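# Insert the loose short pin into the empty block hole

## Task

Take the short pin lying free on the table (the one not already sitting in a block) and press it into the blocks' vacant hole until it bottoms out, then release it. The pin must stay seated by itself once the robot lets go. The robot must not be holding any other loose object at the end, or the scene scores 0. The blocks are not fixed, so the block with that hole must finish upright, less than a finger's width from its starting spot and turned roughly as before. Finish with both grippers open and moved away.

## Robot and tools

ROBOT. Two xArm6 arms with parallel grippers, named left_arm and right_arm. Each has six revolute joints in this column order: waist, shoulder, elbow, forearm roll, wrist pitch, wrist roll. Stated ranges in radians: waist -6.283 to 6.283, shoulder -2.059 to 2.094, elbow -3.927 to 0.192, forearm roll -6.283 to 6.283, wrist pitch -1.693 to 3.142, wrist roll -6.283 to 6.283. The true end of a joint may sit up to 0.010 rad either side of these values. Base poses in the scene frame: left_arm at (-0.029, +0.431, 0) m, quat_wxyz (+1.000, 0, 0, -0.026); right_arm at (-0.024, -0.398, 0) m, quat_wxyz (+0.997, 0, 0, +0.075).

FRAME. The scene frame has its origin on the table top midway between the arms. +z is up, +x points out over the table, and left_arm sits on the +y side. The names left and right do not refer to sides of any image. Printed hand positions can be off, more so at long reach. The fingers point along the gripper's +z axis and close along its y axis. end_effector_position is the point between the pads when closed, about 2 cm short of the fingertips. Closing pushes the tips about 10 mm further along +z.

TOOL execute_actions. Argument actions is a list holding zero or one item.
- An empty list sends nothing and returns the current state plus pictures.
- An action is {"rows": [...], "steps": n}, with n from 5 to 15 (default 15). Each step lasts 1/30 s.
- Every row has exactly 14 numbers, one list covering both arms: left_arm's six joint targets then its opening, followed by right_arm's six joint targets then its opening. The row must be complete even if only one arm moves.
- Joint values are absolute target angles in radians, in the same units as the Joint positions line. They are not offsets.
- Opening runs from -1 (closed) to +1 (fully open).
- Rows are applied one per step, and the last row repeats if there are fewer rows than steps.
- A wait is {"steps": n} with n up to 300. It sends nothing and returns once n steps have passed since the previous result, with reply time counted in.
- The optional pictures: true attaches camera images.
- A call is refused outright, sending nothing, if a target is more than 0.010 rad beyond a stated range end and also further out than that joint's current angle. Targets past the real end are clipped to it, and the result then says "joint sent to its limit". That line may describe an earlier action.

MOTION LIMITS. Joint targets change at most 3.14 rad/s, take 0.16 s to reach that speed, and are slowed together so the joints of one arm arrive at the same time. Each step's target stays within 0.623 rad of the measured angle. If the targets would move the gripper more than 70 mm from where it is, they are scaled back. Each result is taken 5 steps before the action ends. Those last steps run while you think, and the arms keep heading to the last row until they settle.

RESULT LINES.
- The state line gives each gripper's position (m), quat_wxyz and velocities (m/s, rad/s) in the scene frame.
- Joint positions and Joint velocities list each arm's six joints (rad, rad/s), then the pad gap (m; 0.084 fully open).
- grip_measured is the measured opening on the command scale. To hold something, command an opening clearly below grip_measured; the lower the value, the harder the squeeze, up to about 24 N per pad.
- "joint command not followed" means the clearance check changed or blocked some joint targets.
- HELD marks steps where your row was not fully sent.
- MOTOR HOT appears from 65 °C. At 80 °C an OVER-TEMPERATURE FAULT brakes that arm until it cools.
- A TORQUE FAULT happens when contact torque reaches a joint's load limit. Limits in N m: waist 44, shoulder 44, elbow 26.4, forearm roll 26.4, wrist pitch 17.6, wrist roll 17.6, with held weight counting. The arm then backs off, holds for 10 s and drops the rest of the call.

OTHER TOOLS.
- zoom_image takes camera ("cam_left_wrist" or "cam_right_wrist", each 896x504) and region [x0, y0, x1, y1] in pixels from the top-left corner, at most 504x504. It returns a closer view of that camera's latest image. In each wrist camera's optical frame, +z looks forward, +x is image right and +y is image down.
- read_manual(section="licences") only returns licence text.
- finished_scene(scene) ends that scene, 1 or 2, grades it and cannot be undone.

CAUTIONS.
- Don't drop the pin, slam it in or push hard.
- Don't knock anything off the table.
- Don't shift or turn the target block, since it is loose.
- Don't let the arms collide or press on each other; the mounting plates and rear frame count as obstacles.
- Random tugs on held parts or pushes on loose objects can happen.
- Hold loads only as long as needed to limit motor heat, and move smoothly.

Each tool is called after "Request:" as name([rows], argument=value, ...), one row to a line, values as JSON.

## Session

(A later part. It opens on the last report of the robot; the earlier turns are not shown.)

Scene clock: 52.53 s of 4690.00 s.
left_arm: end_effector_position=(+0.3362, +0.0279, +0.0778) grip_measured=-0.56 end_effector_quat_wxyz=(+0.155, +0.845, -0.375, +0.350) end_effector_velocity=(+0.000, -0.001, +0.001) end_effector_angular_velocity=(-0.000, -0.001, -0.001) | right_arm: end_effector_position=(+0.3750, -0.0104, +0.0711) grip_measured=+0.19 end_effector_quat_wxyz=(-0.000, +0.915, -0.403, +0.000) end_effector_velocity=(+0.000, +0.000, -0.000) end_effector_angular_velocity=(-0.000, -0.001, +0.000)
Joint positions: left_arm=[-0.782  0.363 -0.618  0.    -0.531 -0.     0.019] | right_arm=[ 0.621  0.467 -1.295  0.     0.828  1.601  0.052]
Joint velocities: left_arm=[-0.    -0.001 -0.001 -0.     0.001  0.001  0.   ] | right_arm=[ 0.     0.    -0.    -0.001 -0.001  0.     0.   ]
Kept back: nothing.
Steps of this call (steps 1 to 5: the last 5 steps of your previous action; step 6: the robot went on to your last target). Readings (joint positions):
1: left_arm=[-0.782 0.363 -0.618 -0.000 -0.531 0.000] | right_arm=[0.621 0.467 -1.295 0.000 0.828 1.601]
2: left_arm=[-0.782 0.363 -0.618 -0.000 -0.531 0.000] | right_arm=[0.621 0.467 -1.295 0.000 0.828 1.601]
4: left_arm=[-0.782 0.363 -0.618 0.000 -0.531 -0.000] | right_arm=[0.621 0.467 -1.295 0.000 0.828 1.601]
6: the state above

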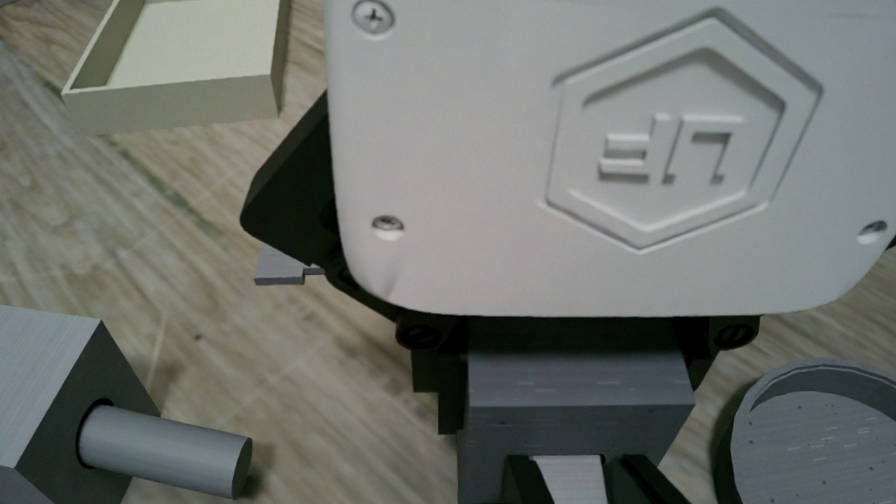

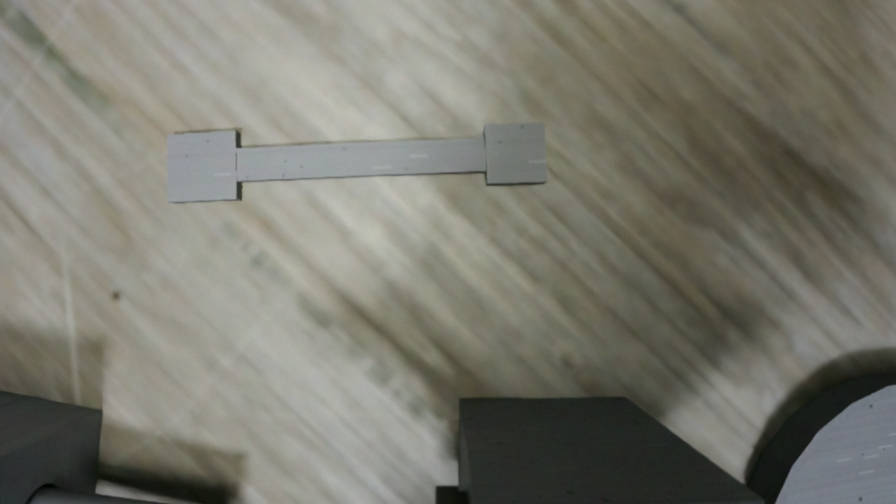

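Request:
execute_actions([
  {"rows": [[-0.7823,0.3632,-0.618,0,-0.5306,0,-0.2, 0.6213,0.4668,-1.2953,0,0.8285,1.6006,-1],[-0.7823,0.3632,-0.618,0,-0.5306,0,-0.2, 0.6213,0.4668,-1.2953,0,0.8285,1.6006,-1],[-0.7823,0.3632,-0.618,0,-0.5306,0,-0.2, 0.6213,0.4668,-1.2953,0,0.8285,1.6006,-1],[-0.7823,0.3632,-0.618,0,-0.5306,0,-0.2, 0.6213,0.4668,-1.2953,0,0.8285,1.6006,-1],[-0.7823,0.3632,-0.618,0,-0.5306,0,-0.2, 0.6213,0.4668,-1.2953,0,0.8285,1.6006,-1],[-0.7823,0.2591,-0.4152,0,-0.6293,0,-0.2, 0.6213,0.4668,-1.2953,0,0.8285,1.6006,-1]], "steps": 15},
])

Request:
execute_actions([
  {"rows": [[-0.7823,0.2591,-0.4152,0,-0.6293,0,-1, 0.6213,0.4668,-1.2953,0,0.8285,1.6006,-1],[-0.7823,0.2591,-0.4152,0,-0.6293,0,-1, 0.6213,0.4668,-1.2953,0,0.8285,1.6006,-1],[-0.7823,0.3554,-0.4373,0,-0.7035,0,-1, 0.6213,0.4668,-1.2953,0,0.8285,1.6006,-1]], "steps": 15},
])

Request:
execute_actions([
  {"steps": 8},
], pictures=true)

Scene clock: 53.83 s of 4690.00 s.
left_arm: end_effector_position=(+0.3137, +0.0527, +0.0790) grip_measured=-0.21 end_effector_quat_wxyz=(+0.156, +0.844, -0.374, +0.351) end_effector_velocity=(-0.289, +0.320, -0.036) end_effector_angular_velocity=(+0.088, +0.080, +0.001) | right_arm: end_effector_position=(+0.3750, -0.0105, +0.0711) grip_measured=+0.19 end_effector_quat_wxyz=(+0.000, +0.915, -0.403, +0.000) end_effector_velocity=(+0.000, +0.000, +0.000) end_effector_angular_velocity=(+0.001, -0.000, +0.000)
Joint positions: left_arm=[-0.782  0.3   -0.497 -0.    -0.591  0.     0.035] | right_arm=[ 0.621  0.467 -1.295 -0.     0.829  1.601  0.052]
Joint velocities: left_arm=[ 0.002 -0.712  1.442  0.002 -0.611 -0.001  0.   ] | right_arm=[-0. -0. -0.  0. -0. -0.  0.]
Steps of this call (steps 1 to 15: the robot went on to your last target; steps 16 to 29: nothing new was sent; steps 30 to 39: the first 10 steps of this action). Readings (joint positions):
30: left_arm=[-0.782 0.363 -0.618 -0.000 -0.531 0.000] | right_arm=[0.621 0.467 -1.295 0.000 0.828 1.601]
31: left_arm=[-0.782 0.363 -0.618 -0.000 -0.531 -0.000] | right_arm=[0.621 0.467 -1.295 0.000 0.829 1.601]
33: left_arm=[-0.782 0.363 -0.618 0.000 -0.531 0.000] | right_arm=[0.621 0.467 -1.295 -0.000 0.829 1.601]
37: left_arm=[-0.782 0.347 -0.588 -0.000 -0.548 0.000] | right_arm=[0.621 0.467 -1.295 -0.000 0.829 1.601]
39: the state above

Scene clock: 54.33 s of 4690.00 s.
left_arm: end_effector_position=(+0.2962, +0.0720, +0.0539) grip_measured=-1.00 end_effector_quat_wxyz=(+0.154, +0.846, -0.375, +0.347) end_effector_velocity=(+0.015, -0.016, +0.024) end_effector_angular_velocity=(-0.063, -0.057, +0.000) | right_arm: end_effector_position=(+0.3750, -0.0105, +0.0711) grip_measured=+0.19 end_effector_quat_wxyz=(+0.000, +0.915, -0.403, +0.000) end_effector_velocity=(-0.000, -0.000, -0.000) end_effector_angular_velocity=(-0.001, +0.000, -0.000)
Joint positions: left_arm=[-0.782  0.357 -0.435  0.    -0.701 -0.     0.   ] | right_arm=[ 0.621  0.467 -1.295 -0.     0.829  1.601  0.052]
Joint velocities: left_arm=[-0.    -0.002 -0.033 -0.    -0.05  -0.     0.   ] | right_arm=[-0.    -0.     0.    -0.     0.001  0.    -0.   ]
Steps of this call (steps 1 to 5: the last 5 steps of your previous action; steps 6 to 15: the first 10 steps of this action). Readings (joint positions):
6: left_arm=[-0.782 0.259 -0.416 0.000 -0.629 -0.000] | right_arm=[0.621 0.467 -1.295 -0.000 0.829 1.601]
7: left_arm=[-0.782 0.259 -0.417 -0.000 -0.629 0.000] | right_arm=[0.621 0.467 -1.295 -0.000 0.829 1.601]
9: left_arm=[-0.782 0.267 -0.421 -0.000 -0.638 0.000] | right_arm=[0.621 0.467 -1.295 -0.000 0.829 1.601]
13: left_arm=[-0.782 0.351 -0.435 -0.000 -0.695 -0.000] | right_arm=[0.621 0.467 -1.295 -0.000 0.829 1.601]
15: the state above

Scene clock: 54.60 s of 4690.00 s.
left_arm: end_effector_position=(+0.2975, +0.0706, +0.0563) grip_measured=-1.00 end_effector_quat_wxyz=(+0.155, +0.844, -0.375, +0.350) end_effector_velocity=(-0.002, +0.002, -0.003) end_effector_angular_velocity=(+0.006, +0.005, -0.000) | right_arm: end_effector_position=(+0.3750, -0.0105, +0.0711) grip_measured=+0.19 end_effector_quat_wxyz=(+0.000, +0.915, -0.403, +0.000) end_effector_velocity=(+0.000, +0.000, +0.001) end_effector_angular_velocity=(+0.001, -0.001, -0.000)
Joint positions: left_arm=[-0.782  0.355 -0.437 -0.    -0.704  0.     0.   ] | right_arm=[ 0.621  0.467 -1.295 -0.     0.829  1.601  0.052]
Joint velocities: left_arm=[ 0.     0.005  0.003 -0.     0.001  0.001  0.   ] | right_arm=[-0.    -0.001 -0.    -0.    -0.     0.    -0.   ]
Kept back: nothing.
Steps of this call (steps 1 to 5: the last 5 steps of your previous action; steps 6 to 8: the robot went on to your last target). Readings (joint positions):
1: left_arm=[-0.782 0.356 -0.436 0.000 -0.702 -0.000] | right_arm=[0.621 0.467 -1.295 -0.000 0.829 1.601]
2: left_arm=[-0.782 0.356 -0.437 -0.000 -0.703 -0.000] | right_arm=[0.621 0.467 -1.295 -0.000 0.829 1.601]
4: left_arm=[-0.782 0.355 -0.438 -0.000 -0.703 0.000] | right_arm=[0.621 0.467 -1.295 -0.000 0.829 1.601]
8: the state above

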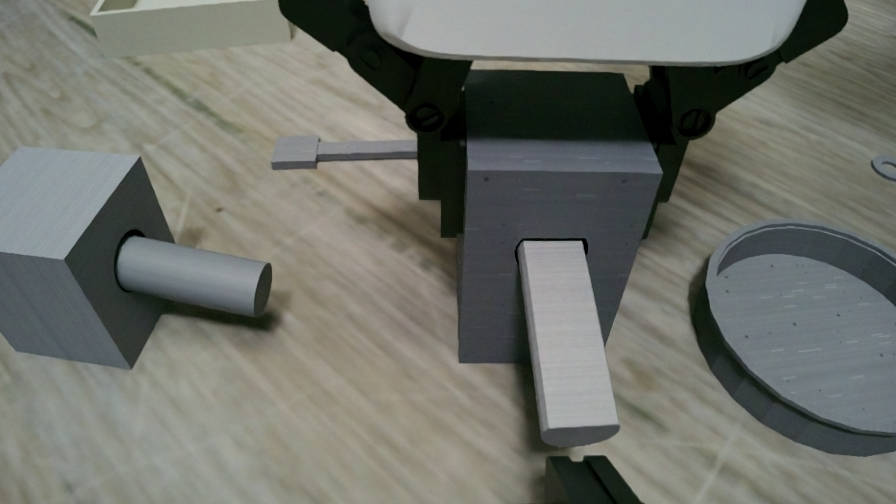

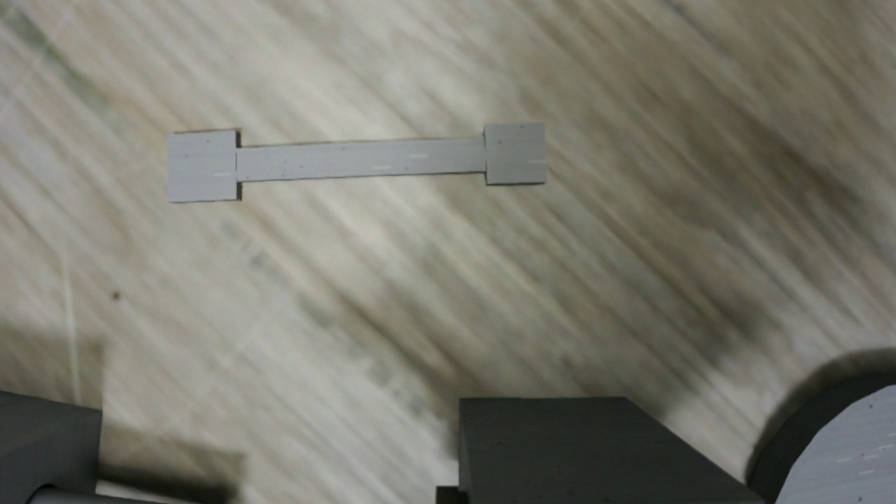

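Request:
execute_actions([
  {"rows": [[-0.7823,0.3583,-0.4441,0,-0.6996,0,-1, 0.6213,0.4668,-1.2953,0,0.8285,1.6006,-1],[-0.7823,0.3612,-0.4508,0,-0.6957,0,-1, 0.6213,0.4668,-1.2953,0,0.8285,1.6006,-1],[-0.7823,0.364,-0.4576,0,-0.6918,0,-1, 0.6213,0.4668,-1.2953,0,0.8285,1.6006,-1],[-0.7823,0.3669,-0.4644,0,-0.6879,0,-1, 0.6213,0.4668,-1.2953,0,0.8285,1.6006,-1],[-0.7823,0.3698,-0.4711,0,-0.684,0,-1, 0.6213,0.4668,-1.2953,0,0.8285,1.6006,-1],[-0.7823,0.3727,-0.4779,0,-0.6802,0,-1, 0.6213,0.4668,-1.2953,0,0.8285,1.6006,-1],[-0.7823,0.3755,-0.4847,0,-0.6763,0,-1, 0.6213,0.4668,-1.2953,0,0.8285,1.6006,-1],[-0.7823,0.3784,-0.4914,0,-0.6724,0,-1, 0.6213,0.4668,-1.2953,0,0.8285,1.6006,-1]], "steps": 15},
])

Request:
execute_actions([
  {"steps": 6},
], pictures=true)

Scene clock: 55.27 s of 4690.00 s.
left_arm: end_effector_position=(+0.3060, +0.0613, +0.0540) grip_measured=-1.00 end_effector_quat_wxyz=(+0.154, +0.846, -0.375, +0.347) end_effector_velocity=(+0.011, -0.013, -0.013) end_effector_angular_velocity=(+0.024, +0.022, -0.002) | right_arm: end_effector_position=(+0.3760, -0.0115, +0.0711) grip_measured=+0.19 end_effector_quat_wxyz=(+0.000, +0.915, -0.404, +0.000) end_effector_velocity=(+0.010, -0.010, +0.001) end_effector_angular_velocity=(-0.000, -0.002, -0.023)
Joint positions: left_arm=[-0.782  0.378 -0.484 -0.    -0.674 -0.     0.   ] | right_arm=[ 0.619  0.467 -1.295 -0.001  0.829  1.601  0.052]
Joint velocities: left_arm=[-0.001  0.053 -0.079 -0.     0.059  0.001  0.   ] | right_arm=[-0.025 -0.001  0.    -0.003 -0.    -0.001 -0.   ]
Steps of this call (steps 1 to 10: the robot went on to your last target; steps 11 to 20: the first 10 steps of this action). Readings (joint positions):
11: left_arm=[-0.782 0.355 -0.438 0.000 -0.703 -0.000] | right_arm=[0.621 0.467 -1.295 -0.000 0.829 1.601]
12: left_arm=[-0.782 0.357 -0.440 0.000 -0.702 -0.000] | right_arm=[0.621 0.467 -1.295 -0.000 0.829 1.601]
14: left_arm=[-0.782 0.361 -0.450 0.000 -0.696 -0.000] | right_arm=[0.621 0.467 -1.295 -0.000 0.829 1.601]
18: left_arm=[-0.782 0.372 -0.475 -0.000 -0.681 -0.000] | right_arm=[0.621 0.467 -1.295 -0.000 0.829 1.601]
20: the state above

Scene clock: 55.47 s of 4690.00 s.
left_arm: end_effector_position=(+0.3066, +0.0606, +0.0537) grip_measured=-1.00 end_effector_quat_wxyz=(+0.154, +0.846, -0.375, +0.347) end_effector_velocity=(+0.002, -0.002, +0.002) end_effector_angular_velocity=(-0.005, -0.004, +0.000) | right_arm: end_effector_position=(+0.3762, -0.0118, +0.0711) grip_measured=+0.19 end_effector_quat_wxyz=(+0.000, +0.915, -0.404, +0.000) end_effector_velocity=(-0.001, +0.001, +0.000) end_effector_angular_velocity=(+0.000, +0.000, +0.001)
Joint positions: left_arm=[-0.782  0.379 -0.487 -0.    -0.671 -0.     0.   ] | right_arm=[ 0.618  0.467 -1.295 -0.001  0.829  1.601  0.052]
Joint velocities: left_arm=[ 0.    -0.001 -0.005 -0.     0.    -0.     0.   ] | right_arm=[ 0.002 -0.    -0.     0.     0.     0.    -0.   ]
Kept back: nothing.
Steps of this call (steps 1 to 5: the last 5 steps of your previous action; step 6: the robot went on to your last target). Readings (joint positions):
1: left_arm=[-0.782 0.379 -0.486 -0.000 -0.672 -0.000] | right_arm=[0.618 0.467 -1.295 -0.001 0.829 1.601]
2: left_arm=[-0.782 0.379 -0.486 -0.000 -0.672 -0.000] | right_arm=[0.618 0.467 -1.295 -0.001 0.829 1.601]
4: left_arm=[-0.782 0.379 -0.487 -0.000 -0.671 -0.000] | right_arm=[0.618 0.467 -1.295 -0.001 0.829 1.601]
6: the state above

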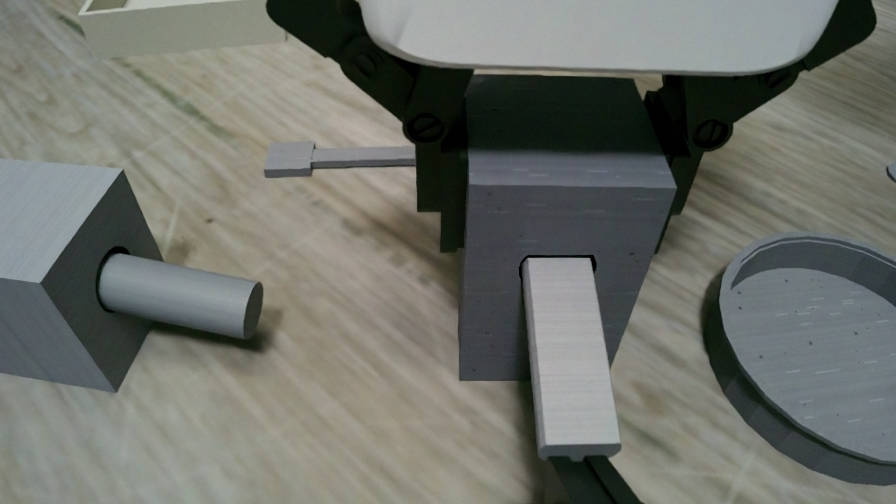

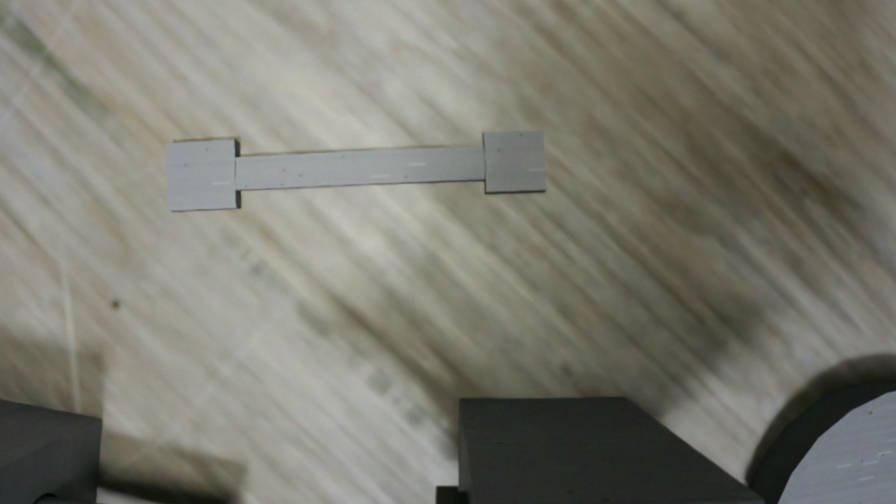

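Request:
execute_actions([
  {"rows": [[-0.7823,0.374,-0.4904,0,-0.669,0,-1, 0.6213,0.4668,-1.2953,0,0.8285,1.6006,-1],[-0.7823,0.3696,-0.4894,0,-0.6656,0,-1, 0.6213,0.4668,-1.2953,0,0.8285,1.6006,-1],[-0.7823,0.3652,-0.4884,0,-0.6622,0,-1, 0.6213,0.4668,-1.2953,0,0.8285,1.6006,-1],[-0.7823,0.3608,-0.4874,0,-0.6588,0,-1, 0.6213,0.4668,-1.2953,0,0.8285,1.6006,-1],[-0.7823,0.3564,-0.4864,0,-0.6554,0,-1, 0.6213,0.4668,-1.2953,0,0.8285,1.6006,-1]], "steps": 15},
], pictures=true)

Scene clock: 56.30 s of 4690.00 s.
left_arm: end_effector_position=(+0.3079, +0.0591, +0.0611) grip_measured=-1.00 end_effector_quat_wxyz=(+0.155, +0.845, -0.375, +0.350) end_effector_velocity=(-0.000, -0.001, +0.001) end_effector_angular_velocity=(-0.000, +0.001, -0.001) | right_arm: end_effector_position=(+0.3749, -0.0107, +0.0708) grip_measured=+0.19 end_effector_quat_wxyz=(+0.000, +0.915, -0.403, -0.000) end_effector_velocity=(-0.000, -0.000, -0.000) end_effector_angular_velocity=(+0.000, +0.001, -0.001)
Joint positions: left_arm=[-0.782  0.356 -0.485  0.    -0.656  0.     0.   ] | right_arm=[ 0.621  0.467 -1.295 -0.     0.829  1.601  0.052]
Joint velocities: left_arm=[-0.002 -0.002 -0.002  0.     0.006 -0.002  0.   ] | right_arm=[-0.     0.     0.     0.001  0.    -0.001 -0.   ]
Steps of this call (steps 1 to 15: the robot went on to your last target; steps 16 to 25: the first 10 steps of this action). Readings (joint positions):
16: left_arm=[-0.782 0.379 -0.489 0.000 -0.671 0.000] | right_arm=[0.621 0.467 -1.295 -0.000 0.828 1.601]
17: left_arm=[-0.782 0.378 -0.489 0.000 -0.670 0.000] | right_arm=[0.621 0.467 -1.295 -0.000 0.828 1.601]
19: left_arm=[-0.782 0.371 -0.487 0.000 -0.665 0.000] | right_arm=[0.621 0.467 -1.295 -0.000 0.828 1.601]
23: left_arm=[-0.782 0.357 -0.485 0.000 -0.657 0.000] | right_arm=[0.621 0.467 -1.295 -0.000 0.829 1.601]
25: the state above

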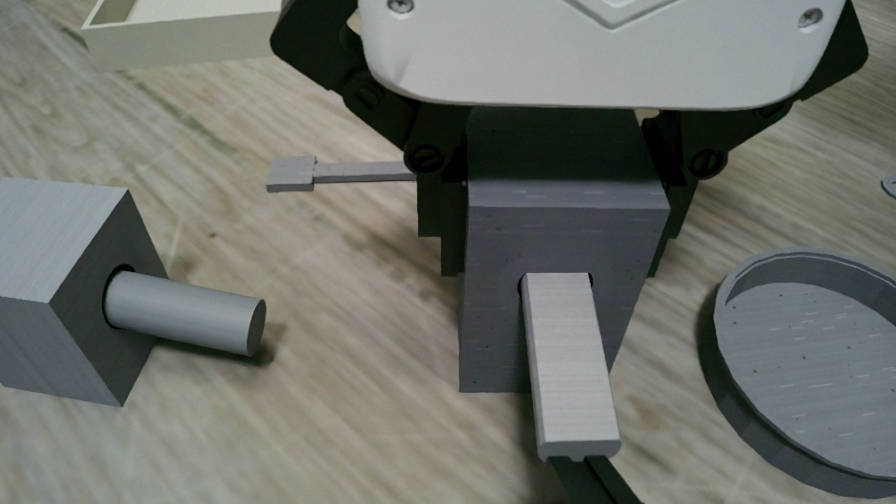

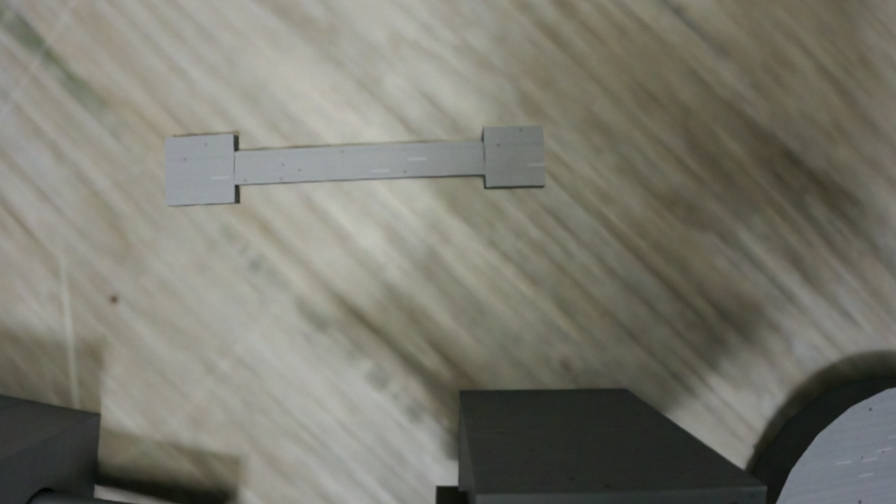

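Request:
execute_actions([
  {"rows": [[-0.7823,0.345,-0.46,0,-0.67,0,-1, 0.6213,0.4668,-1.2953,0,0.8285,1.6006,-1],[-0.7823,0.33,-0.43,0,-0.685,0,-1, 0.6213,0.4668,-1.2953,0,0.8285,1.6006,-1],[-0.7823,0.25,-0.33,0,-0.705,0,-1, 0.6213,0.4668,-1.2953,0,0.8285,1.6006,-1],[-0.7823,0.1708,-0.2261,0,-0.7301,0,-1, 0.6213,0.4668,-1.2953,0,0.8285,1.6006,-1],[-0.7823,0.1708,-0.2261,0,-0.7301,0,-1, 0.6213,0.4668,-1.2953,0,0.8285,1.6006,-1],[-0.7823,0.1708,-0.2261,0,-0.7301,0,-1, 0.6213,0.460,-1.298,0,0.838,1.6006,-1],[-0.7823,0.1708,-0.2261,0,-0.7301,0,-1, 0.6213,0.452,-1.3016,0,0.8496,1.6006,-1],[-0.7823,0.1708,-0.2261,0,-0.7301,0,-1, 0.6213,0.444,-1.305,0,0.861,1.6006,-1],[-0.7823,0.1708,-0.2261,0,-0.7301,0,-1, 0.6213,0.436,-1.3085,0,0.8725,1.6006,-1],[-0.7823,0.1708,-0.2261,0,-0.7301,0,-1, 0.6213,0.428,-1.312,0,0.884,1.6006,-1],[-0.7823,0.1708,-0.2261,0,-0.7301,0,-1, 0.6213,0.4197,-1.3155,0,0.8958,1.6006,-1]], "steps": 15},
])

Request:
execute_actions([
  {"rows": [[-0.7823,0.1708,-0.2261,0,-0.7301,0,-1, 0.618,0.419,-1.3146,0,0.8954,1.591,-1],[-0.7823,0.1708,-0.2261,0,-0.7301,0,-1, 0.612,0.418,-1.3129,0,0.8946,1.573,-1],[-0.7823,0.1708,-0.2261,0,-0.7301,0,-1, 0.604,0.4169,-1.3103,0,0.8934,1.545,-1],[-0.7823,0.1708,-0.2261,0,-0.7301,0,-1, 0.592,0.415,-1.3068,0,0.8918,1.508,-1],[-0.7823,0.1708,-0.2261,0,-0.7301,0,-1, 0.580,0.4131,-1.3033,0,0.8902,1.471,-1],[-0.7823,0.1708,-0.2261,0,-0.7301,0,-1, 0.568,0.4112,-1.2998,0,0.8886,1.434,-1],[-0.7823,0.1708,-0.2261,0,-0.7301,0,-1, 0.556,0.4093,-1.2963,0,0.887,1.397,-1],[-0.7823,0.1708,-0.2261,0,-0.7301,0,-1, 0.544,0.4074,-1.2928,0,0.8854,1.360,-1],[-0.7823,0.1708,-0.2261,0,-0.7301,0,-1, 0.533,0.4055,-1.2893,0,0.8838,1.323,-1],[-0.7823,0.1708,-0.2261,0,-0.7301,0,-1, 0.521,0.4036,-1.2858,0,0.8822,1.286,-1],[-0.7823,0.1708,-0.2261,0,-0.7301,0,-1, 0.509,0.4017,-1.2824,0,0.8806,1.249,-1],[-0.7823,0.1708,-0.2261,0,-0.7301,0,-1, 0.497,0.3998,-1.2789,0,0.879,1.212,-1],[-0.7823,0.1708,-0.2261,0,-0.7301,0,-1, 0.485,0.3979,-1.2754,0,0.8774,1.176,-1],[-0.7823,0.1708,-0.2261,0,-0.7301,0,-1, 0.474,0.396,-1.2719,0,0.8758,1.139,-1],[-0.7823,0.1708,-0.2261,0,-0.7301,0,-1, 0.462,0.3942,-1.2684,0,0.8743,1.102,-1]], "steps": 15},
])

Request:
execute_actions([
  {"rows": [[-0.7823,0.1708,-0.2261,0,-0.7301,0,-1, 0.450,0.3923,-1.2649,0,0.8727,1.065,-1],[-0.7823,0.1708,-0.2261,0,-0.7301,0,-1, 0.438,0.3904,-1.2614,0,0.8711,1.028,-1],[-0.7823,0.1708,-0.2261,0,-0.7301,0,-1, 0.426,0.3885,-1.2579,0,0.8695,0.991,-1],[-0.7823,0.1708,-0.2261,0,-0.7301,0,-1, 0.414,0.3866,-1.2545,0,0.8679,0.954,-1],[-0.7823,0.1708,-0.2261,0,-0.7301,0,-1, 0.403,0.3847,-1.251,0,0.8663,0.917,-1],[-0.7823,0.1708,-0.2261,0,-0.7301,0,-1, 0.391,0.3828,-1.2475,0,0.8647,0.880,-1],[-0.7823,0.1708,-0.2261,0,-0.7301,0,-1, 0.379,0.3809,-1.244,0,0.8631,0.843,-1],[-0.7823,0.1708,-0.2261,0,-0.7301,0,-1, 0.367,0.379,-1.2405,0,0.8615,0.806,-1],[-0.7823,0.1708,-0.2261,0,-0.7301,0,-1, 0.355,0.3771,-1.237,0,0.8599,0.769,-1],[-0.7823,0.1708,-0.2261,0,-0.7301,0,-1, 0.344,0.3752,-1.2335,0,0.8583,0.732,-1],[-0.7823,0.1708,-0.2261,0,-0.7301,0,-1, 0.335,0.3738,-1.231,0,0.8571,0.704,-1],[-0.7823,0.1708,-0.2261,0,-0.7301,0,-1, 0.329,0.3729,-1.2292,0,0.8563,0.686,-1],[-0.7823,0.1708,-0.2261,0,-0.7301,0,-1, 0.3259,0.3724,-1.2283,0,0.8559,0.6767,-1]], "steps": 15},
])

Request:
execute_actions([
  {"rows": [[-0.7823,0.1708,-0.2261,0,-0.7301,0,-1, 0.3259,0.378,-1.2262,0,0.848,0.6767,-1],[-0.7823,0.1708,-0.2261,0,-0.7301,0,-1, 0.3259,0.385,-1.2235,0,0.8385,0.6767,-1],[-0.7823,0.1708,-0.2261,0,-0.7301,0,-1, 0.3259,0.392,-1.2208,0,0.8288,0.6767,-1],[-0.7823,0.1708,-0.2261,0,-0.7301,0,-1, 0.3259,0.399,-1.2181,0,0.8191,0.6767,-1],[-0.7823,0.1708,-0.2261,0,-0.7301,0,-1, 0.3259,0.405,-1.2158,0,0.8108,0.6767,-1],[-0.7823,0.1708,-0.2261,0,-0.7301,0,-1, 0.3259,0.409,-1.2143,0,0.8053,0.6767,-1],[-0.7823,0.1708,-0.2261,0,-0.7301,0,-1, 0.3259,0.4115,-1.2133,0,0.8018,0.6767,-1],[-0.7823,0.1708,-0.2261,0,-0.7301,0,-1, 0.3259,0.413,-1.2128,0,0.7998,0.6767,-1]], "steps": 15},
])

Request:
execute_actions([
  {"rows": [[-0.7823,0.1708,-0.2261,0,-0.7301,0,-1, 0.3259,0.413,-1.2128,0,0.7998,0.6767,0.25],[-0.7823,0.1708,-0.2261,0,-0.7301,0,-1, 0.3259,0.413,-1.2128,0,0.7998,0.6767,0.3],[-0.7823,0.1708,-0.2261,0,-0.7301,0,-1, 0.3259,0.413,-1.2128,0,0.7998,0.6767,0.5],[-0.7823,0.1708,-0.2261,0,-0.7301,0,-1, 0.3259,0.413,-1.2128,0,0.7998,0.6767,1]], "steps": 15},
], pictures=true)

Scene clock: 58.93 s of 4690.00 s.
left_arm: end_effector_position=(+0.2610, +0.1109, +0.0781) grip_measured=-1.00 end_effector_quat_wxyz=(+0.156, +0.844, -0.374, +0.352) end_effector_velocity=(-0.025, +0.028, +0.006) end_effector_angular_velocity=(+0.002, +0.002, +0.001) | right_arm: end_effector_position=(+0.3690, -0.0127, +0.0764) grip_measured=+0.19 end_effector_quat_wxyz=(+0.009, +0.916, -0.401, -0.004) end_effector_velocity=(-0.010, -0.034, +0.098) end_effector_angular_velocity=(-0.079, +0.071, -0.023)
Joint positions: left_arm=[-0.782  0.172 -0.233  0.    -0.73  -0.     0.   ] | right_arm=[ 0.626  0.453 -1.295  0.002  0.862  1.601  0.052]
Joint velocities: left_arm=[ 0.    -0.099  0.129 -0.001 -0.027  0.     0.   ] | right_arm=[-0.029 -0.191 -0.045 -0.01   0.341  0.001  0.   ]
Steps of this call (steps 1 to 5: the last 5 steps of your previous action; steps 6 to 15: the robot went on to your last target; steps 16 to 69: nothing new was sent; steps 70 to 79: the first 10 steps of this action). Readings (joint positions):
70: left_arm=[-0.782 0.356 -0.485 -0.000 -0.656 0.000] | right_arm=[0.621 0.467 -1.295 -0.000 0.829 1.601]
71: left_arm=[-0.782 0.353 -0.480 -0.000 -0.661 -0.000] | right_arm=[0.621 0.467 -1.295 0.000 0.829 1.601]
73: left_arm=[-0.782 0.329 -0.446 -0.000 -0.682 0.000] | right_arm=[0.626 0.467 -1.295 0.002 0.829 1.601]
77: left_arm=[-0.782 0.193 -0.261 0.000 -0.725 -0.000] | right_arm=[0.627 0.463 -1.295 0.002 0.840 1.601]
79: the state above

Scene clock: 59.43 s of 4690.00 s.
left_arm: end_effector_position=(+0.2592, +0.1129, +0.0765) grip_measured=-1.00 end_effector_quat_wxyz=(+0.155, +0.844, -0.375, +0.350) end_effector_velocity=(-0.001, +0.001, -0.001) end_effector_angular_velocity=(+0.002, +0.001, -0.000) | right_arm: end_effector_position=(+0.3967, -0.0412, +0.0978) grip_measured=+0.19 end_effector_quat_wxyz=(+0.001, +0.941, -0.337, -0.001) end_effector_velocity=(+0.125, -0.154, +0.015) end_effector_angular_velocity=(+0.034, -0.041, +0.714)
Joint positions: left_arm=[-0.782  0.171 -0.226 -0.    -0.73   0.     0.   ] | right_arm=[ 0.554  0.41  -1.295 -0.     0.887  1.392  0.052]
Joint velocities: left_arm=[-0.    -0.001  0.003 -0.     0.     0.001  0.   ] | right_arm=[-0.358 -0.071  0.074 -0.004 -0.057 -1.07  -0.   ]
Steps of this call (steps 1 to 5: the last 5 steps of your previous action; steps 6 to 15: the first 10 steps of this action). Readings (joint positions):
6: left_arm=[-0.782 0.171 -0.229 -0.000 -0.730 0.000] | right_arm=[0.622 0.419 -1.319 0.000 0.893 1.600]
7: left_arm=[-0.782 0.171 -0.228 -0.000 -0.730 0.000] | right_arm=[0.621 0.418 -1.318 0.000 0.894 1.596]
9: left_arm=[-0.782 0.171 -0.228 -0.000 -0.730 0.000] | right_arm=[0.615 0.419 -1.313 0.001 0.894 1.572]
13: left_arm=[-0.782 0.171 -0.227 -0.000 -0.730 0.000] | right_arm=[0.578 0.415 -1.300 0.000 0.891 1.462]
15: the state above

Scene clock: 59.93 s of 4690.00 s.
left_arm: end_effector_position=(+0.2591, +0.1130, +0.0765) grip_measured=-1.00 end_effector_quat_wxyz=(+0.155, +0.845, -0.375, +0.350) end_effector_velocity=(-0.001, +0.001, -0.001) end_effector_angular_velocity=(+0.001, +0.002, +0.001) | right_arm: end_effector_position=(+0.4441, -0.1252, +0.0960) grip_measured=+0.19 end_effector_quat_wxyz=(-0.000, +0.988, -0.156, +0.000) end_effector_velocity=(+0.079, -0.177, -0.005) end_effector_angular_velocity=(+0.000, -0.002, +0.749)
Joint positions: left_arm=[-0.782  0.171 -0.226 -0.    -0.73  -0.     0.   ] | right_arm=[ 0.378  0.381 -1.244  0.     0.863  0.841  0.052]
Joint velocities: left_arm=[ 0.    -0.     0.002 -0.    -0.    -0.001  0.   ] | right_arm=[-0.355 -0.058  0.104 -0.001 -0.048 -1.103  0.   ]
Steps of this call (steps 1 to 5: the last 5 steps of your previous action; steps 6 to 15: the first 10 steps of this action). Readings (joint positions):
6: left_arm=[-0.782 0.171 -0.226 -0.000 -0.730 0.000] | right_arm=[0.484 0.398 -1.275 -0.000 0.877 1.173]
7: left_arm=[-0.782 0.171 -0.226 -0.000 -0.730 0.000] | right_arm=[0.472 0.396 -1.272 -0.000 0.876 1.136]
9: left_arm=[-0.782 0.171 -0.226 -0.000 -0.730 0.000] | right_arm=[0.449 0.392 -1.264 -0.000 0.873 1.063]
13: left_arm=[-0.782 0.171 -0.226 -0.000 -0.730 0.000] | right_arm=[0.402 0.385 -1.251 -0.000 0.866 0.915]
15: the state above

Scene clock: 60.43 s of 4690.00 s.
left_arm: end_effector_position=(+0.2591, +0.1130, +0.0765) grip_measured=-1.00 end_effector_quat_wxyz=(+0.155, +0.845, -0.375, +0.350) end_effector_velocity=(+0.000, -0.000, +0.000) end_effector_angular_velocity=(-0.000, -0.000, +0.000) | right_arm: end_effector_position=(+0.4541, -0.1513, +0.0720) grip_measured=+0.19 end_effector_quat_wxyz=(+0.000, +0.995, -0.100, -0.001) end_effector_velocity=(+0.033, +0.012, +0.009) end_effector_angular_velocity=(+0.044, -0.098, +0.002)
Joint positions: left_arm=[-0.782  0.171 -0.226  0.    -0.73  -0.     0.   ] | right_arm=[ 0.327  0.412 -1.213  0.     0.803  0.677  0.052]
Joint velocities: left_arm=[ 0. -0. -0. -0.  0.  0.  0.] | right_arm=[-0.005  0.02  -0.036 -0.008 -0.092 -0.002 -0.001]
Steps of this call (steps 1 to 5: the last 5 steps of your previous action; steps 6 to 15: the first 10 steps of this action). Readings (joint positions):
6: left_arm=[-0.782 0.171 -0.226 -0.000 -0.730 0.000] | right_arm=[0.326 0.373 -1.229 -0.000 0.856 0.686]
7: left_arm=[-0.782 0.171 -0.226 -0.000 -0.730 0.000] | right_arm=[0.325 0.374 -1.228 -0.000 0.853 0.682]
9: left_arm=[-0.782 0.171 -0.226 -0.000 -0.730 -0.000] | right_arm=[0.327 0.383 -1.226 0.000 0.839 0.678]
13: left_arm=[-0.782 0.171 -0.226 -0.000 -0.730 -0.000] | right_arm=[0.327 0.408 -1.214 0.000 0.809 0.677]
15: the state above

Scene clock: 60.93 s of 4690.00 s.
left_arm: end_effector_position=(+0.2591, +0.1130, +0.0765) grip_measured=-1.00 end_effector_quat_wxyz=(+0.155, +0.845, -0.375, +0.350) end_effector_velocity=(-0.000, +0.001, -0.001) end_effector_angular_velocity=(+0.001, +0.001, +0.000) | right_arm: end_effector_position=(+0.4563, -0.1508, +0.0737) grip_measured=+1.00 end_effector_quat_wxyz=(-0.001, +0.995, -0.100, +0.002) end_effector_velocity=(-0.017, -0.009, -0.023) end_effector_angular_velocity=(-0.027, +0.053, -0.002)
Joint positions: left_arm=[-0.782  0.171 -0.226 -0.    -0.73   0.     0.   ] | right_arm=[ 0.326  0.411 -1.215 -0.     0.799  0.677  0.084]
Joint velocities: left_arm=[ 0.001  0.001  0.001  0.    -0.     0.001  0.   ] | right_arm=[-0.     0.021  0.03   0.     0.009  0.001  0.   ]
Steps of this call (steps 1 to 5: the last 5 steps of your previous action; steps 6 to 15: the first 10 steps of this action). Readings (joint positions):
6: left_arm=[-0.782 0.171 -0.226 -0.000 -0.730 0.000] | right_arm=[0.326 0.413 -1.213 0.000 0.800 0.677]
7: left_arm=[-0.782 0.171 -0.226 0.000 -0.730 0.000] | right_arm=[0.326 0.413 -1.213 0.000 0.800 0.677]
9: left_arm=[-0.782 0.171 -0.226 -0.000 -0.730 0.000] | right_arm=[0.326 0.410 -1.217 -0.000 0.798 0.677]
13: left_arm=[-0.782 0.171 -0.226 0.000 -0.730 -0.000] | right_arm=[0.326 0.409 -1.218 -0.000 0.798 0.677]
15: the state above

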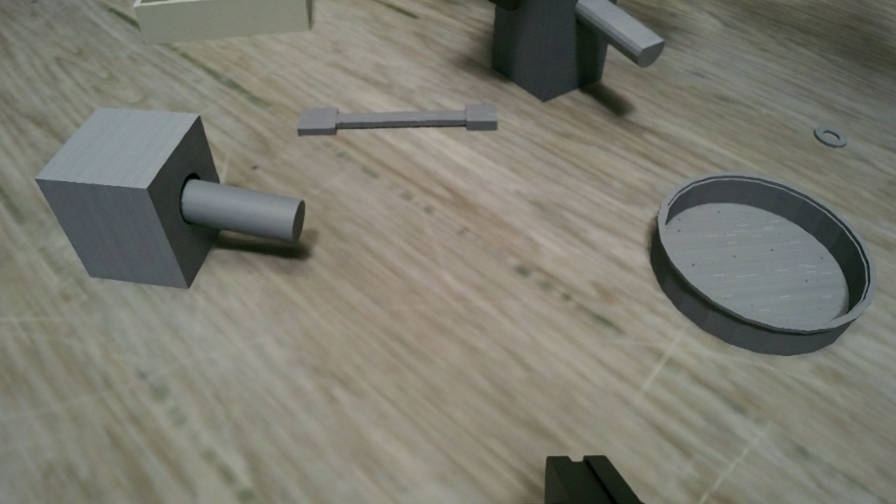

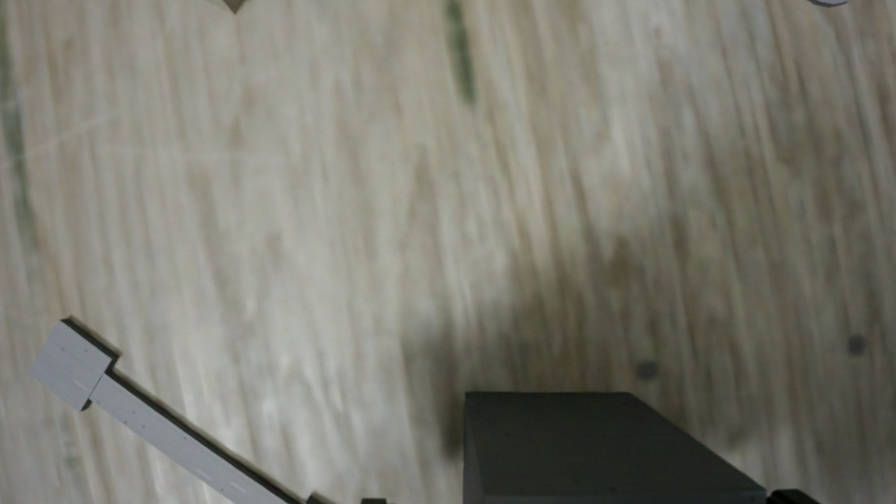

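Request:
execute_actions([
  {"rows": [[-0.7823,0.1708,-0.2261,0,-0.7301,0,-1, 0.3259,0.32,-1.262,0,0.942,0.6767,1]], "steps": 9},
])

Request:
execute_actions([
  {"rows": [[-0.7823,0.1708,-0.2261,0,-0.7301,0,-1, 0.4504,-0.04,-1.16,0,1.2,0.8,1]], "steps": 15},
])

Request:
execute_actions([
  {"steps": 10},
], pictures=true)

Scene clock: 61.40 s of 4690.00 s.
left_arm: end_effector_position=(+0.2591, +0.1130, +0.0765) grip_measured=-1.00 end_effector_quat_wxyz=(+0.155, +0.845, -0.375, +0.350) end_effector_velocity=(-0.000, +0.001, -0.001) end_effector_angular_velocity=(+0.001, +0.001, +0.001) | right_arm: end_effector_position=(+0.4513, -0.1535, +0.0937) grip_measured=+1.00 end_effector_quat_wxyz=(+0.005, +0.995, -0.100, -0.007) end_effector_velocity=(+0.021, +0.011, +0.468) end_effector_angular_velocity=(+0.032, -0.061, +0.001)
Joint positions: left_arm=[-0.782  0.171 -0.226  0.    -0.73  -0.     0.   ] | right_arm=[ 0.326  0.374 -1.23   0.     0.873  0.677  0.084]
Joint velocities: left_arm=[ 0.001  0.001  0.001  0.     0.    -0.     0.   ] | right_arm=[-0.    -0.74  -0.39   0.     1.061 -0.002  0.   ]
Steps of this call (steps 1 to 5: the last 5 steps of your previous action; steps 6 to 10: the robot went on to your last target; steps 11 to 14: the first 4 steps of this action). Readings (joint positions):
11: left_arm=[-0.782 0.171 -0.226 0.000 -0.730 0.000] | right_arm=[0.326 0.412 -1.213 -0.000 0.801 0.677]
12: left_arm=[-0.782 0.171 -0.226 0.000 -0.730 0.000] | right_arm=[0.326 0.408 -1.215 0.000 0.811 0.677]
14: the state above

Scene clock: 61.90 s of 4690.00 s.
left_arm: end_effector_position=(+0.2591, +0.1130, +0.0765) grip_measured=-1.00 end_effector_quat_wxyz=(+0.155, +0.845, -0.375, +0.350) end_effector_velocity=(-0.000, +0.000, -0.001) end_effector_angular_velocity=(+0.002, +0.001, -0.000) | right_arm: end_effector_position=(+0.3746, -0.1345, +0.2371) grip_measured=+1.00 end_effector_quat_wxyz=(-0.001, +0.995, -0.099, +0.002) end_effector_velocity=(-0.266, +0.023, +0.325) end_effector_angular_velocity=(+0.058, -0.083, +0.036)
Joint positions: left_arm=[-0.782  0.171 -0.226  0.    -0.73   0.     0.   ] | right_arm=[ 0.435  0.007 -1.175  0.     1.164  0.783  0.084]
Joint velocities: left_arm=[ 0.     0.001  0.    -0.     0.     0.001  0.   ] | right_arm=[ 0.347 -0.991  0.231  0.001  0.66   0.31   0.   ]
Steps of this call (steps 1 to 5: the last 5 steps of your previous action; steps 6 to 15: the first 10 steps of this action). Readings (joint positions):
6: left_arm=[-0.782 0.171 -0.226 -0.000 -0.730 0.000] | right_arm=[0.326 0.317 -1.264 -0.000 0.941 0.677]
7: left_arm=[-0.782 0.171 -0.226 0.000 -0.730 0.000] | right_arm=[0.328 0.312 -1.256 -0.000 0.949 0.680]
9: left_arm=[-0.782 0.171 -0.226 -0.000 -0.730 0.000] | right_arm=[0.348 0.256 -1.229 -0.000 0.996 0.702]
13: left_arm=[-0.782 0.171 -0.226 0.000 -0.730 0.000] | right_arm=[0.408 0.084 -1.196 0.000 1.110 0.757]
15: the state above

Scene clock: 62.23 s of 4690.00 s.
left_arm: end_effector_position=(+0.2591, +0.1130, +0.0765) grip_measured=-1.00 end_effector_quat_wxyz=(+0.155, +0.845, -0.375, +0.350) end_effector_velocity=(-0.000, -0.001, +0.001) end_effector_angular_velocity=(-0.001, -0.001, -0.001) | right_arm: end_effector_position=(+0.3598, -0.1361, +0.2483) grip_measured=+1.00 end_effector_quat_wxyz=(+0.001, +0.995, -0.100, -0.001) end_effector_velocity=(+0.004, +0.005, +0.016) end_effector_angular_velocity=(+0.022, -0.031, +0.003)
Joint positions: left_arm=[-0.782  0.171 -0.226 -0.    -0.73   0.     0.   ] | right_arm=[ 0.45  -0.038 -1.159 -0.     1.2    0.8    0.084]
Joint velocities: left_arm=[-0.001 -0.001  0.     0.    -0.001 -0.001  0.   ] | right_arm=[ 0.004 -0.017 -0.019  0.001 -0.002  0.     0.   ]
Kept back: nothing.
Steps of this call (steps 1 to 5: the last 5 steps of your previous action; steps 6 to 10: the robot went on to your last target). Readings (joint positions):
1: left_arm=[-0.782 0.171 -0.226 -0.000 -0.730 0.000] | right_arm=[0.444 -0.020 -1.170 0.000 1.181 0.791]
2: left_arm=[-0.782 0.171 -0.226 0.000 -0.730 0.000] | right_arm=[0.449 -0.035 -1.168 0.000 1.190 0.795]
4: left_arm=[-0.782 0.171 -0.226 -0.000 -0.730 -0.000] | right_arm=[0.450 -0.041 -1.163 0.000 1.197 0.799]
8: left_arm=[-0.782 0.171 -0.226 0.000 -0.730 0.000] | right_arm=[0.449 -0.037 -1.157 -0.000 1.200 0.800]
10: the state above

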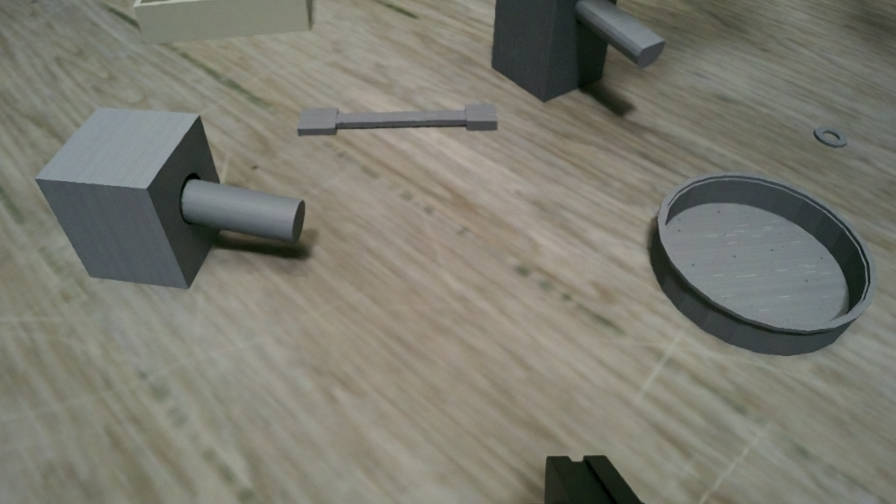

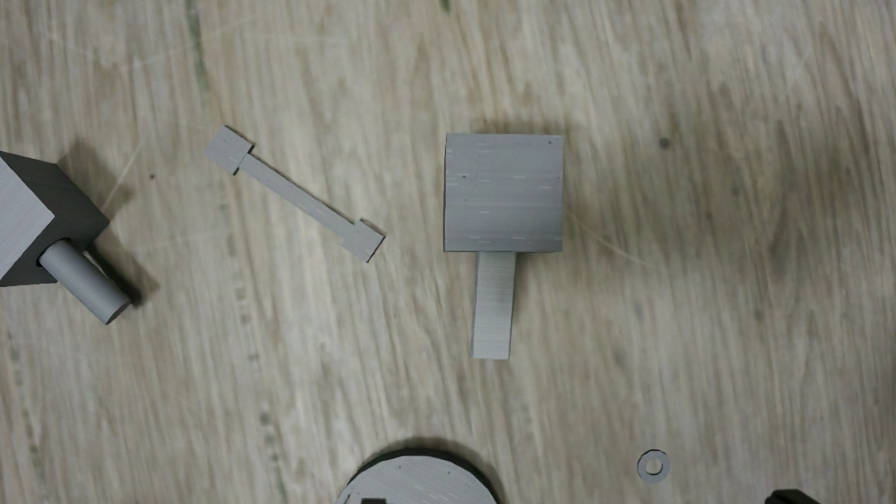

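Request:
finished_scene(scene=1)

The scene is finished: the task was done.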